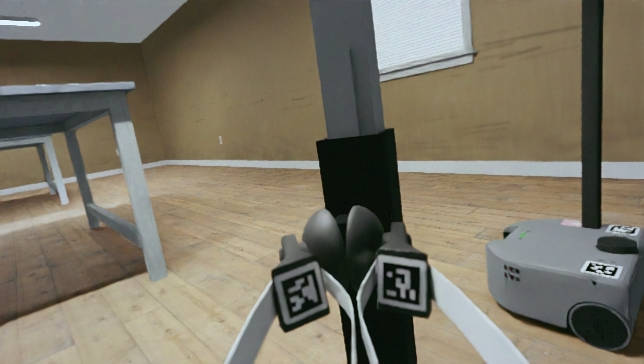

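Scene clock: 235.83 s.
r1.base_odometry: x=+0.158 y=+4.014 heading=-0.990 (m, m, rad; r1's odometry frame)
r1.turned_by_wheels: +0.000 (rad since the last result)
r1.turned_by_imu: +0.000 (rad since the last result)
r1.base_tilt: forward=-0.8 right=-0.5 (deg)
r1.lidar_m: 2.28 2.00 1.42 0.84 0.74 0.74 0.87 1.54 1.41 0.72 1.82 3.87
r1.head_depth_mm: 2623 2769 3009 2203 1678 1465 1235 / 2838 3029 943 2278 1689 1457 1236 / 3061 3368 2802 2098 1767 1452 - / 3422 3753 2793 856 1605 1442 1177 / 3775 - 3098 2137 1753 1443 1221 / - - 3070 2221 1732 1440 1215 / - - 2995 2144 1726 1424 1212
r1.base_status: not commanded
r1.joint_positions: lift_m=+0.374 arm_m=+0.282 wrist_yaw_rad=+0.007 wrist_pitch_rad=-0.017 wrist_roll_rad=-0.002 gripper_m=-0.029 head_pan_rad=-1.577 head_tilt_rad=-0.593
r1.joint_status: not commanded
r1.motor_effort: left_wheel=+1(2) right_wheel=-3(3) lift_m=+22(22) arm_m=-7(8) wrist_yaw_rad=-7(8) wrist_pitch_rad=+5(5) wrist_roll_rad=+1(1) gripper_m=-16(16) head_pan_rad=+3(4) head_tilt_rad=-4(4) (%)
r1.hand_pose: x=-0.0197 y=-0.6824 z=+0.4844 quat_wxyz=(+0.708, +0.009, -0.706, -0.004) (m; r1's base frame)
r1.wrist_depth_mm: - - - 200 - - - / - - - 207 - - - / - - - - - - - / - - - 214 - - - / - - - - - - 884 / - - - - - 866 724 / - - 947 835 257 789 724
r2.base_odometry: x=-2.693 y=+0.578 heading=+3.010 (m, m, rad; r2's odometry frame)
r2.turned_by_wheels: +0.000 (rad since the last result)
r2.turned_by_imu: +0.004 (rad since the last result)
r2.base_tilt: forward=+0.5 right=+0.5 (deg)
r2.lidar_m: 1.26 1.31 1.47 1.42 1.48 2.06 2.31 1.45 3.48 0.79 1.42 1.30
r2.head_depth_mm: 2930 3233 2673 2108 - 1366 1180 / 2946 3309 2850 - 1672 1401 1212 / 2946 3272 2783 - 1647 1353 1218 / 2941 3176 873 2081 1630 1426 1232 / 2949 3257 2913 1963 1740 1450 1236 / 2907 3245 2953 2048 1655 1462 1249 / 2890 3275 3031 1771 1652 1487 1261
r2.base_status: not commanded
r2.joint_positions: lift_m=+0.780 arm_m=+0.400 wrist_yaw_rad=+0.001 wrist_pitch_rad=-0.156 wrist_roll_rad=-0.013 gripper_m=-0.029 head_pan_rad=-1.577 head_tilt_rad=-0.593
r2.joint_status: lift_m contact_stop (moved +0.031 of +0.077)
r2.on_its_own: lift_m is slack since a contact_stop, until your next command for it (your +0.825 is given up); wrist_pitch_rad is at rest, and its effort (+72) is outside its rest range (-20 to +32)
r2.motor_effort: left_wheel=-2(3) right_wheel=+3(6) lift_m=+29(55) arm_m=+6(19) wrist_yaw_rad=-1(3) wrist_pitch_rad=+72(97) wrist_roll_rad=+5(22) gripper_m=-17(19) head_pan_rad=+4(2) head_tilt_rad=-4(4) (%)
r2.hand_pose: x=-0.0213 y=-0.7940 z=+0.8549 quat_wxyz=(+0.710, +0.056, -0.700, -0.055) (m; r2's base frame)
r2.wrist_depth_mm: - - - 175 - - - / - - - 184 - - - / - - - 195 - - - / 822 - 167 169 171 - - / 719 - 118 118 119 137 - / - 503 90 99 - - - / - 449 - 206 - - -
pictures: r1_wrist_camera
Images, in order (width x height): r1_wrist_camera 644x364.

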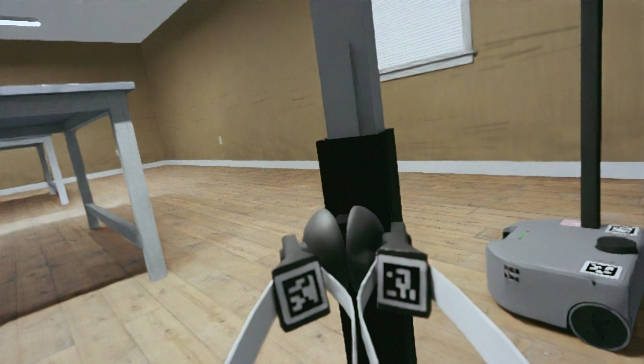

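Call:
execute_actions(
  actions=[
    {"r2":{"joints":{"lift_m":0.748}},"r1":{"joints":{"gripper_m":0.07,"arm_m":0.2},"base":{"rotate_rad":-0.25}}},
  ],
  cameras=[],
)

Call:
execute_actions(
  actions=[
    {"r1":{"base":{"translate_m":0.174},"joints":{"arm_m":0.25}}},
  ],
  cameras=["r1_wrist_camera"],
)

Scene clock: 237.87 s.
r1.base_odometry: x=+0.158 y=+4.014 heading=-1.240 (m, m, rad; r1's odometry frame)
r1.turned_by_wheels: -0.250 (rad since the last result)
r1.turned_by_imu: -0.245 (rad since the last result)
r1.base_tilt: forward=-1.0 right=-0.4 (deg)
r1.lidar_m: 2.73 2.05 2.00 1.01 0.76 0.74 0.77 1.09 2.77 0.72 1.94 1.82
r1.head_depth_mm: 2376 2565 2769 2311 1793 1462 1242 / 2442 2647 2886 2271 1783 1462 1232 / 2624 1414 2999 1906 1709 1458 1284 / 2800 2970 2803 2254 1738 1453 - / 2944 3285 947 2131 1759 1403 1221 / 3110 3505 3048 822 1640 1401 1219 / 3365 3834 2998 2051 1724 1421 1216
r1.base_status: done
r1.joint_positions: lift_m=+0.374 arm_m=+0.200 wrist_yaw_rad=+0.001 wrist_pitch_rad=-0.019 wrist_roll_rad=-0.002 gripper_m=+0.070 head_pan_rad=-1.577 head_tilt_rad=-0.593
r1.joint_status: all done
r1.motor_effort: left_wheel=+2(14) right_wheel=-2(25) lift_m=+22(23) arm_m=-4(9) wrist_yaw_rad=-1(42) wrist_pitch_rad=+6(6) wrist_roll_rad=+1(1) gripper_m=+0(90) head_pan_rad=+4(4) head_tilt_rad=-4(5) (%)
r1.hand_pose: x=-0.0211 y=-0.6011 z=+0.4839 quat_wxyz=(+0.708, +0.008, -0.706, -0.007) (m; r1's base frame)
r1.wrist_depth_mm: - - - - - - - / - 295 - - - - - / - 287 - - - - - / - 281 - - - - - / - 287 - - - - - / - 297 - - 928 - 937 / - 890 893 883 850 791 758
r2.base_odometry: x=-2.693 y=+0.578 heading=+3.010 (m, m, rad; r2's odometry frame)
r2.turned_by_wheels: +0.000 (rad since the last result)
r2.turned_by_imu: -0.003 (rad since the last result)
r2.base_tilt: forward=+0.5 right=+0.4 (deg)
r2.lidar_m: 1.26 1.31 1.47 1.42 1.48 2.05 2.34 1.44 3.49 0.79 1.42 1.30
r2.head_depth_mm: 2949 3250 2688 2055 - - 1182 / 2940 3280 2733 - 1673 1402 1210 / 2970 3300 2780 - 1645 1351 1220 / 2931 3196 874 2096 1675 1425 1228 / 2922 3276 2893 2185 1724 1454 1247 / 2909 3277 2973 2203 1674 1467 1251 / 2934 3272 3027 1780 1652 1481 1265
r2.base_status: not commanded
r2.joint_positions: lift_m=+0.748 arm_m=+0.399 wrist_yaw_rad=+0.005 wrist_pitch_rad=-0.062 wrist_roll_rad=-0.013 gripper_m=-0.029 head_pan_rad=-1.577 head_tilt_rad=-0.593
r2.joint_status: all done
r2.on_its_own: arm_m is at rest, and its effort (+19) is outside its rest range (-14 to +14)
r2.motor_effort: left_wheel=-2(2) right_wheel=+2(4) lift_m=+22(29) arm_m=+19(20) wrist_yaw_rad=-5(5) wrist_pitch_rad=+29(73) wrist_roll_rad=+5(5) gripper_m=-19(19) head_pan_rad=+4(3) head_tilt_rad=-4(4) (%)
r2.hand_pose: x=-0.0203 y=-0.7980 z=+0.8470 quat_wxyz=(+0.712, +0.024, -0.702, -0.020) (m; r2's base frame)
r2.wrist_depth_mm: - - - 182 - - - / - - - 191 - - - / - - - 197 - - - / - - 162 162 165 - - / 763 903 100 101 113 - - / 892 918 82 179 - - - / 468 - - 193 - - -
pictures: none
No camera images: the call's "cameras" was empty. Leave "cameras" out to get every camera's image.

Scene clock: 240.77 s.
r1.base_odometry: x=+0.215 y=+3.849 heading=-1.239 (m, m, rad; r1's odometry frame)
r1.turned_by_wheels: +0.000 (rad since the last result)
r1.turned_by_imu: +0.001 (rad since the last result)
r1.base_tilt: forward=-1.0 right=-0.4 (deg)
r1.lidar_m: 2.60 1.96 1.90 1.21 0.91 0.88 0.93 1.31 1.46 0.71 1.84 1.67
r1.head_depth_mm: 2416 2545 2853 2296 1787 1466 1239 / 2577 1429 2996 1901 1712 1459 1235 / 2695 2931 951 1924 1718 1449 1290 / 2854 3172 3097 830 1663 1367 1176 / 3046 3377 3081 2137 1744 1441 1224 / 3248 3622 3042 2220 1737 1434 1221 / 3461 3879 3038 2194 1730 1429 1212
r1.base_status: done
r1.joint_positions: lift_m=+0.374 arm_m=+0.250 wrist_yaw_rad=+0.001 wrist_pitch_rad=-0.019 wrist_roll_rad=-0.002 gripper_m=+0.070 head_pan_rad=-1.577 head_tilt_rad=-0.593
r1.joint_status: all done
r1.motor_effort: left_wheel=+2(6) right_wheel=-1(2) lift_m=+23(23) arm_m=+4(6) wrist_yaw_rad=-1(1) wrist_pitch_rad=+6(6) wrist_roll_rad=+1(1) gripper_m=-1(0) head_pan_rad=+3(3) head_tilt_rad=-4(4) (%)
r1.hand_pose: x=-0.0211 y=-0.6503 z=+0.4839 quat_wxyz=(+0.708, +0.008, -0.706, -0.007) (m; r1's base frame)
r1.wrist_depth_mm: - - - 215 - - - / - - - 219 - - - / - - - 223 - - - / - - - 223 - - - / - - - 231 - - - / - - - 241 - - 940 / - - 893 833 804 788 758
r2.base_odometry: x=-2.693 y=+0.578 heading=+3.010 (m, m, rad; r2's odometry frame)
r2.turned_by_wheels: +0.000 (rad since the last result)
r2.turned_by_imu: +0.000 (rad since the last result)
r2.base_tilt: forward=+0.5 right=+0.6 (deg)
r2.lidar_m: 1.26 1.31 1.47 1.42 1.47 2.05 2.34 1.44 3.47 0.79 1.59 1.30
r2.head_depth_mm: 2970 3270 2700 2076 - - 1181 / 2930 3281 2732 - 1670 1407 1216 / 2943 3340 2772 - 1650 1353 1221 / 2932 3201 873 2066 1674 1426 1232 / 2950 3272 2856 1725 1722 1445 1246 / 2933 3266 2986 1817 1694 1467 1251 / 2912 3214 1551 2245 1781 1483 1267
r2.base_status: not commanded
r2.joint_positions: lift_m=+0.748 arm_m=+0.399 wrist_yaw_rad=+0.005 wrist_pitch_rad=-0.062 wrist_roll_rad=-0.013 gripper_m=-0.029 head_pan_rad=-1.577 head_tilt_rad=-0.593
r2.joint_status: not commanded
r2.on_its_own: arm_m is at rest, and its effort (+19) is outside its rest range (-14 to +14)
r2.motor_effort: left_wheel=-2(1) right_wheel=+2(2) lift_m=+23(23) arm_m=+19(20) wrist_yaw_rad=-5(5) wrist_pitch_rad=+29(29) wrist_roll_rad=+5(5) gripper_m=-19(19) head_pan_rad=+3(3) head_tilt_rad=-4(4) (%)
r2.hand_pose: x=-0.0203 y=-0.7980 z=+0.8470 quat_wxyz=(+0.712, +0.024, -0.702, -0.020) (m; r2's base frame)
r2.wrist_depth_mm: - - - 183 - - - / - - - 190 - - - / - - - 199 - - - / - 882 161 163 165 - - / - 776 100 101 112 - - / - 604 82 178 - - - / - 989 - 191 - - -
pictures: r1_wrist_camera
Images, in order (width x height): r1_wrist_camera 644x364.

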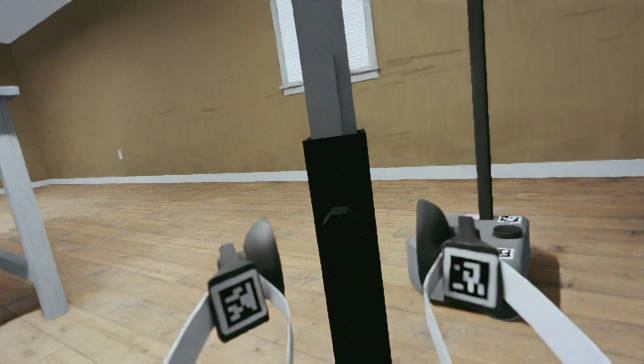

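Call:
execute_actions(
  actions=[
    {"r1":{"joints":{"arm_m":0.284}}},
  ],
  cameras=[],
)

Call:
execute_actions(
  actions=[
    {"r1":{"joints":{"gripper_m":-0.03}}},
  ],
  cameras=["r1_wrist_camera"],
)

Call:
execute_actions(
  actions=[
    {"r1":{"joints":{"arm_m":0.262}}},
  ],
  cameras=["r1_wrist_camera"],
)

Call:
execute_actions(
  actions=[
    {"r2":{"joints":{"lift_m":0.825}}},
  ],
  cameras=["r1_wrist_camera"],
)

Scene clock: 242.20 s.
r1.base_odometry: x=+0.215 y=+3.849 heading=-1.239 (m, m, rad; r1's odometry frame)
r1.turned_by_wheels: +0.000 (rad since the last result)
r1.turned_by_imu: +0.000 (rad since the last result)
r1.base_tilt: forward=-0.8 right=-0.3 (deg)
r1.lidar_m: 2.61 1.96 1.90 1.21 0.91 0.88 0.93 1.30 1.46 0.71 1.84 1.67
r1.head_depth_mm: 2405 2539 2871 2278 1787 1462 1240 / 2582 1428 2994 1915 1719 1458 1235 / 2697 2935 953 1905 1724 1452 - / 2856 3169 3107 829 1659 1431 1173 / 3041 3411 3082 2140 1745 1435 1224 / 3274 3623 3075 2227 1742 1434 1218 / 3486 3886 3027 2194 1725 1423 1214
r1.base_status: not commanded
r1.joint_positions: lift_m=+0.374 arm_m=+0.284 wrist_yaw_rad=+0.001 wrist_pitch_rad=-0.019 wrist_roll_rad=-0.002 gripper_m=+0.070 head_pan_rad=-1.577 head_tilt_rad=-0.593
r1.joint_status: all done
r1.motor_effort: left_wheel=+2(2) right_wheel=-2(2) lift_m=+22(22) arm_m=+4(4) wrist_yaw_rad=-1(2) wrist_pitch_rad=+6(6) wrist_roll_rad=+1(1) gripper_m=+0(0) head_pan_rad=+3(3) head_tilt_rad=-4(4) (%)
r1.hand_pose: x=-0.0211 y=-0.6843 z=+0.4839 quat_wxyz=(+0.708, +0.008, -0.706, -0.007) (m; r1's base frame)
r1.wrist_depth_mm: - - - 182 - - - / - - - 186 - - - / - - - 190 - - - / - - - 189 - - - / - - - 193 - - - / - - - 201 897 - 932 / - - 890 818 798 787 758
r2.base_odometry: x=-2.693 y=+0.578 heading=+3.010 (m, m, rad; r2's odometry frame)
r2.turned_by_wheels: +0.000 (rad since the last result)
r2.turned_by_imu: +0.000 (rad since the last result)
r2.base_tilt: forward=+0.3 right=+0.5 (deg)
r2.lidar_m: 1.26 1.31 1.47 1.42 1.48 2.05 2.33 1.44 3.49 0.79 1.59 1.30
r2.head_depth_mm: 2985 3230 2701 2062 - - 1169 / 2954 3294 2768 - 1670 1407 1207 / 2951 3264 2770 - 1654 1354 1220 / 2935 3199 873 2074 1627 1424 1236 / 2919 3275 2913 1739 1727 1456 1242 / 2916 3253 2949 1800 1689 1460 1252 / 2945 3226 1561 2245 1784 1479 1263
r2.base_status: not commanded
r2.joint_positions: lift_m=+0.748 arm_m=+0.399 wrist_yaw_rad=+0.005 wrist_pitch_rad=-0.062 wrist_roll_rad=-0.013 gripper_m=-0.029 head_pan_rad=-1.577 head_tilt_rad=-0.593
r2.joint_status: not commanded
r2.on_its_own: arm_m is at rest, and its effort (+19) is outside its rest range (-14 to +14)
r2.motor_effort: left_wheel=-2(1) right_wheel=+2(2) lift_m=+22(23) arm_m=+19(20) wrist_yaw_rad=-5(5) wrist_pitch_rad=+29(29) wrist_roll_rad=+5(5) gripper_m=-19(19) head_pan_rad=+3(3) head_tilt_rad=-4(4) (%)
r2.hand_pose: x=-0.0203 y=-0.7980 z=+0.8470 quat_wxyz=(+0.712, +0.024, -0.702, -0.020) (m; r2's base frame)
r2.wrist_depth_mm: - - - 184 - - - / - - - 191 - - - / - - - 198 - - - / - 872 161 162 165 - - / - 792 100 102 113 - - / - 628 82 179 - - - / - - - 191 - - -
pictures: none
No camera images: the call's "cameras" was empty. Leave "cameras" out to get every camera's image.

Scene clock: 243.70 s.
r1.base_odometry: x=+0.215 y=+3.849 heading=-1.239 (m, m, rad; r1's odometry frame)
r1.turned_by_wheels: +0.000 (rad since the last result)
r1.turned_by_imu: +0.000 (rad since the last result)
r1.base_tilt: forward=-0.9 right=-0.4 (deg)
r1.lidar_m: 2.60 1.96 1.91 1.21 0.91 0.88 0.93 1.30 1.46 0.71 1.84 1.67
r1.head_depth_mm: 2407 2551 2865 2297 1788 1462 1243 / 2579 1427 2962 1919 1719 1449 1238 / 2696 2940 950 1907 1728 1457 - / 2846 3198 3081 830 1661 1457 1178 / 3035 3414 3086 2149 1750 1442 1222 / 3221 3625 3031 2225 1735 1437 1218 / 3457 3826 3015 2206 1726 1430 1206
r1.base_status: not commanded
r1.joint_positions: lift_m=+0.374 arm_m=+0.284 wrist_yaw_rad=+0.003 wrist_pitch_rad=-0.019 wrist_roll_rad=-0.002 gripper_m=-0.029 head_pan_rad=-1.577 head_tilt_rad=-0.593
r1.joint_status: all done
r1.motor_effort: left_wheel=+3(3) right_wheel=-4(4) lift_m=+23(23) arm_m=+3(5) wrist_yaw_rad=-3(4) wrist_pitch_rad=+6(6) wrist_roll_rad=+1(1) gripper_m=-20(100) head_pan_rad=+3(4) head_tilt_rad=-4(4) (%)
r1.hand_pose: x=-0.0207 y=-0.6845 z=+0.4839 quat_wxyz=(+0.708, +0.008, -0.706, -0.006) (m; r1's base frame)
r1.wrist_depth_mm: - - - 181 - - - / - - - 186 - - - / - - - 189 - - - / - - - 189 - - - / - - - 191 - - - / - - - 199 - 808 940 / - - 940 806 795 790 759
r2.base_odometry: x=-2.693 y=+0.578 heading=+3.010 (m, m, rad; r2's odometry frame)
r2.turned_by_wheels: +0.000 (rad since the last result)
r2.turned_by_imu: +0.000 (rad since the last result)
r2.base_tilt: forward=+0.4 right=+0.6 (deg)
r2.lidar_m: 1.26 1.32 1.47 1.42 1.48 2.05 2.34 1.44 3.46 0.79 1.59 1.30
r2.head_depth_mm: 2948 3239 2679 2072 - - 1180 / 2937 3284 2742 - 1663 1405 1205 / 2949 3268 2809 - 1649 1351 1224 / 2919 3201 869 2057 1636 1428 1225 / 2924 3290 2875 1793 1728 1452 1241 / 2920 3252 2951 1820 1693 1468 1252 / 2922 3199 1567 2235 1774 1476 1266
r2.base_status: not commanded
r2.joint_positions: lift_m=+0.748 arm_m=+0.399 wrist_yaw_rad=+0.005 wrist_pitch_rad=-0.062 wrist_roll_rad=-0.013 gripper_m=-0.029 head_pan_rad=-1.577 head_tilt_rad=-0.593
r2.joint_status: not commanded
r2.on_its_own: arm_m is at rest, and its effort (+19) is outside its rest range (-14 to +14)
r2.motor_effort: left_wheel=-1(2) right_wheel=+2(1) lift_m=+23(23) arm_m=+19(19) wrist_yaw_rad=-5(4) wrist_pitch_rad=+29(29) wrist_roll_rad=+5(5) gripper_m=-19(19) head_pan_rad=+4(3) head_tilt_rad=-5(4) (%)
r2.hand_pose: x=-0.0203 y=-0.7980 z=+0.8470 quat_wxyz=(+0.712, +0.024, -0.702, -0.020) (m; r2's base frame)
r2.wrist_depth_mm: - - - 184 - - - / - - - 191 - - - / - - - 198 - - - / - 900 161 164 166 - - / - 747 101 101 112 - - / - 632 82 179 - - - / - - - 191 - - -
pictures: r1_wrist_camera
Images, in order (width x height): r1_wrist_camera 644x364.

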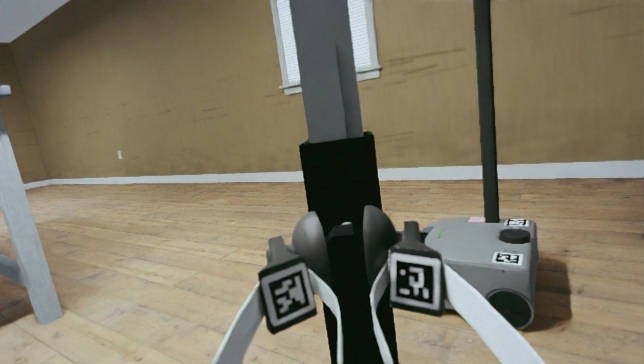

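Scene clock: 244.77 s.
r1.base_odometry: x=+0.215 y=+3.849 heading=-1.239 (m, m, rad; r1's odometry frame)
r1.turned_by_wheels: +0.000 (rad since the last result)
r1.turned_by_imu: +0.000 (rad since the last result)
r1.base_tilt: forward=-1.0 right=-0.4 (deg)
r1.lidar_m: 2.60 1.96 1.91 1.21 0.91 0.88 0.93 1.30 1.46 0.71 1.84 1.67
r1.head_depth_mm: 2411 2553 2814 2305 1798 1458 1242 / 2580 1431 2967 1916 1715 1455 1234 / 2715 2949 950 1916 1717 1451 - / 2853 3202 3112 829 1653 1437 1175 / 3062 3392 3051 2147 1753 1436 1226 / 3239 3668 3051 2208 1753 1438 1218 / 3456 3883 3037 2204 1733 1428 1214
r1.base_status: not commanded
r1.joint_positions: lift_m=+0.374 arm_m=+0.263 wrist_yaw_rad=+0.004 wrist_pitch_rad=-0.018 wrist_roll_rad=-0.002 gripper_m=-0.029 head_pan_rad=-1.577 head_tilt_rad=-0.593
r1.joint_status: all done
r1.motor_effort: left_wheel=+3(4) right_wheel=-4(5) lift_m=+23(22) arm_m=-8(10) wrist_yaw_rad=-4(4) wrist_pitch_rad=+5(6) wrist_roll_rad=+1(1) gripper_m=-16(20) head_pan_rad=+3(3) head_tilt_rad=-4(4) (%)
r1.hand_pose: x=-0.0205 y=-0.6634 z=+0.4843 quat_wxyz=(+0.708, +0.008, -0.706, -0.005) (m; r1's base frame)
r1.wrist_depth_mm: - - - 202 - - - / - - - 207 - - - / - - - 211 - - - / - - - 211 - - - / - - - - - - - / - - - - - 850 946 / - - 945 526 795 793 753
r2.base_odometry: x=-2.693 y=+0.578 heading=+3.010 (m, m, rad; r2's odometry frame)
r2.turned_by_wheels: +0.000 (rad since the last result)
r2.turned_by_imu: +0.000 (rad since the last result)
r2.base_tilt: forward=+0.5 right=+0.4 (deg)
r2.lidar_m: 1.26 1.31 1.47 1.42 1.48 2.05 2.34 1.44 3.47 0.79 1.59 1.30
r2.head_depth_mm: 2944 3264 2696 2058 - - 1172 / 2970 3280 2725 - 1663 1403 1206 / 2971 3268 2791 - 1654 1352 1221 / 2968 3208 875 2075 1633 1426 1231 / 2916 3279 2912 1722 1721 1443 1242 / 2961 3256 2951 1801 1685 1464 1254 / 2913 3232 1545 2242 1788 1489 1257
r2.base_status: not commanded
r2.joint_positions: lift_m=+0.748 arm_m=+0.399 wrist_yaw_rad=+0.005 wrist_pitch_rad=-0.062 wrist_roll_rad=-0.013 gripper_m=-0.029 head_pan_rad=-1.577 head_tilt_rad=-0.593
r2.joint_status: not commanded
r2.on_its_own: arm_m is at rest, and its effort (+19) is outside its rest range (-14 to +14)
r2.motor_effort: left_wheel=-2(2) right_wheel=+1(1) lift_m=+22(23) arm_m=+19(20) wrist_yaw_rad=-5(5) wrist_pitch_rad=+29(29) wrist_roll_rad=+5(5) gripper_m=-19(19) head_pan_rad=+3(3) head_tilt_rad=-3(4) (%)
r2.hand_pose: x=-0.0203 y=-0.7980 z=+0.8470 quat_wxyz=(+0.712, +0.024, -0.702, -0.020) (m; r2's base frame)
r2.wrist_depth_mm: - - - 184 - - - / - - - 190 - - - / - - - 199 - - - / - 886 161 163 166 - - / - 777 100 101 112 - - / - 615 82 178 - - - / - - - 191 - - -
pictures: r1_wrist_camera
Images, in order (width x height): r1_wrist_camera 644x364.

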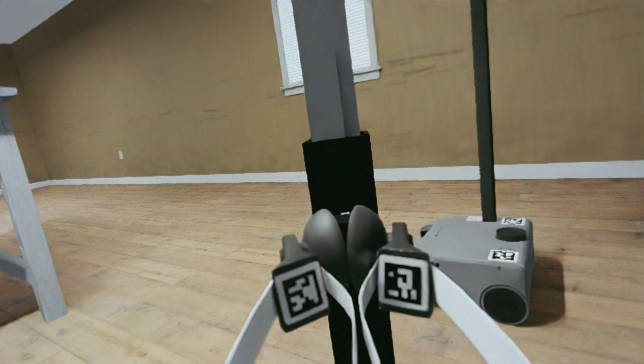

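Scene clock: 246.63 s.
r1.base_odometry: x=+0.215 y=+3.849 heading=-1.239 (m, m, rad; r1's odometry frame)
r1.turned_by_wheels: +0.000 (rad since the last result)
r1.turned_by_imu: +0.000 (rad since the last result)
r1.base_tilt: forward=-1.0 right=-0.4 (deg)
r1.lidar_m: 2.61 1.96 1.90 1.21 0.91 0.88 0.93 1.30 1.46 0.71 1.83 1.67
r1.head_depth_mm: 2435 2592 2864 2295 1787 1471 1238 / 2552 1422 3007 1918 1717 1457 1238 / 2722 2921 932 1969 1725 1452 - / 2873 3175 3121 825 1666 1445 1173 / 3021 3405 3091 2151 1752 1442 1224 / 3292 3653 3055 2222 1740 1429 1213 / 3464 3901 3043 2219 1728 1426 1217
r1.base_status: not commanded
r1.joint_positions: lift_m=+0.374 arm_m=+0.263 wrist_yaw_rad=+0.004 wrist_pitch_rad=-0.017 wrist_roll_rad=-0.002 gripper_m=-0.029 head_pan_rad=-1.577 head_tilt_rad=-0.593
r1.joint_status: not commanded
r1.motor_effort: left_wheel=+3(3) right_wheel=-5(5) lift_m=+22(23) arm_m=-8(8) wrist_yaw_rad=-4(3) wrist_pitch_rad=+5(5) wrist_roll_rad=+1(1) gripper_m=-16(16) head_pan_rad=+3(2) head_tilt_rad=-4(4) (%)
r1.hand_pose: x=-0.0205 y=-0.6634 z=+0.4844 quat_wxyz=(+0.708, +0.008, -0.706, -0.005) (m; r1's base frame)
r1.wrist_depth_mm: - - - 203 - - - / - - - 207 - - - / - - - 212 - - - / - - - 211 - - - / - - - - - - - / - - - - - 849 932 / - - 968 518 792 795 749
r2.base_odometry: x=-2.693 y=+0.578 heading=+3.010 (m, m, rad; r2's odometry frame)
r2.turned_by_wheels: +0.000 (rad since the last result)
r2.turned_by_imu: +0.003 (rad since the last result)
r2.base_tilt: forward=+0.5 right=+0.7 (deg)
r2.lidar_m: 1.26 1.32 1.47 1.42 1.48 2.06 2.31 1.44 3.48 0.79 1.59 1.30
r2.head_depth_mm: 2992 3252 2690 2109 - 1370 1177 / 2946 3286 2821 - 1681 1406 1207 / 2937 3272 2781 - 1646 1347 1220 / 2948 3156 872 2071 1624 1425 1223 / 2920 3285 2875 1718 1715 1453 1241 / 2902 3261 2913 1810 1690 1463 1250 / 2941 3115 1552 2226 1786 1476 1264
r2.base_status: not commanded
r2.joint_positions: lift_m=+0.780 arm_m=+0.400 wrist_yaw_rad=+0.002 wrist_pitch_rad=-0.157 wrist_roll_rad=-0.013 gripper_m=-0.029 head_pan_rad=-1.577 head_tilt_rad=-0.594
r2.joint_status: lift_m contact_stop (moved +0.032 of +0.077)
r2.on_its_own: lift_m is slack since a contact_stop, until your next command for it (your +0.825 is given up); wrist_pitch_rad is at rest, and its effort (+73) is outside its rest range (-20 to +32)
r2.motor_effort: left_wheel=-1(4) right_wheel=+2(8) lift_m=+29(53) arm_m=+6(20) wrist_yaw_rad=-2(4) wrist_pitch_rad=+73(97) wrist_roll_rad=+5(21) gripper_m=-17(19) head_pan_rad=+3(3) head_tilt_rad=-3(3) (%)
r2.hand_pose: x=-0.0210 y=-0.7939 z=+0.8547 quat_wxyz=(+0.710, +0.057, -0.700, -0.055) (m; r2's base frame)
r2.wrist_depth_mm: - - - 175 - - - / - - - 186 - - - / - - - 196 - - - / - 882 166 168 170 - - / - 730 117 119 119 137 - / - - 91 100 - - - / - - 496 206 - - -
pictures: r1_wrist_camera
Images, in order (width x height): r1_wrist_camera 644x364.

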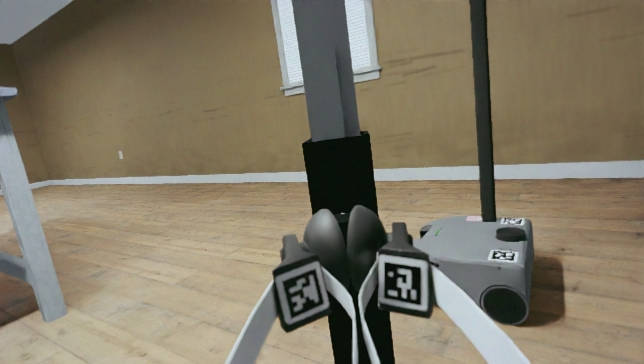

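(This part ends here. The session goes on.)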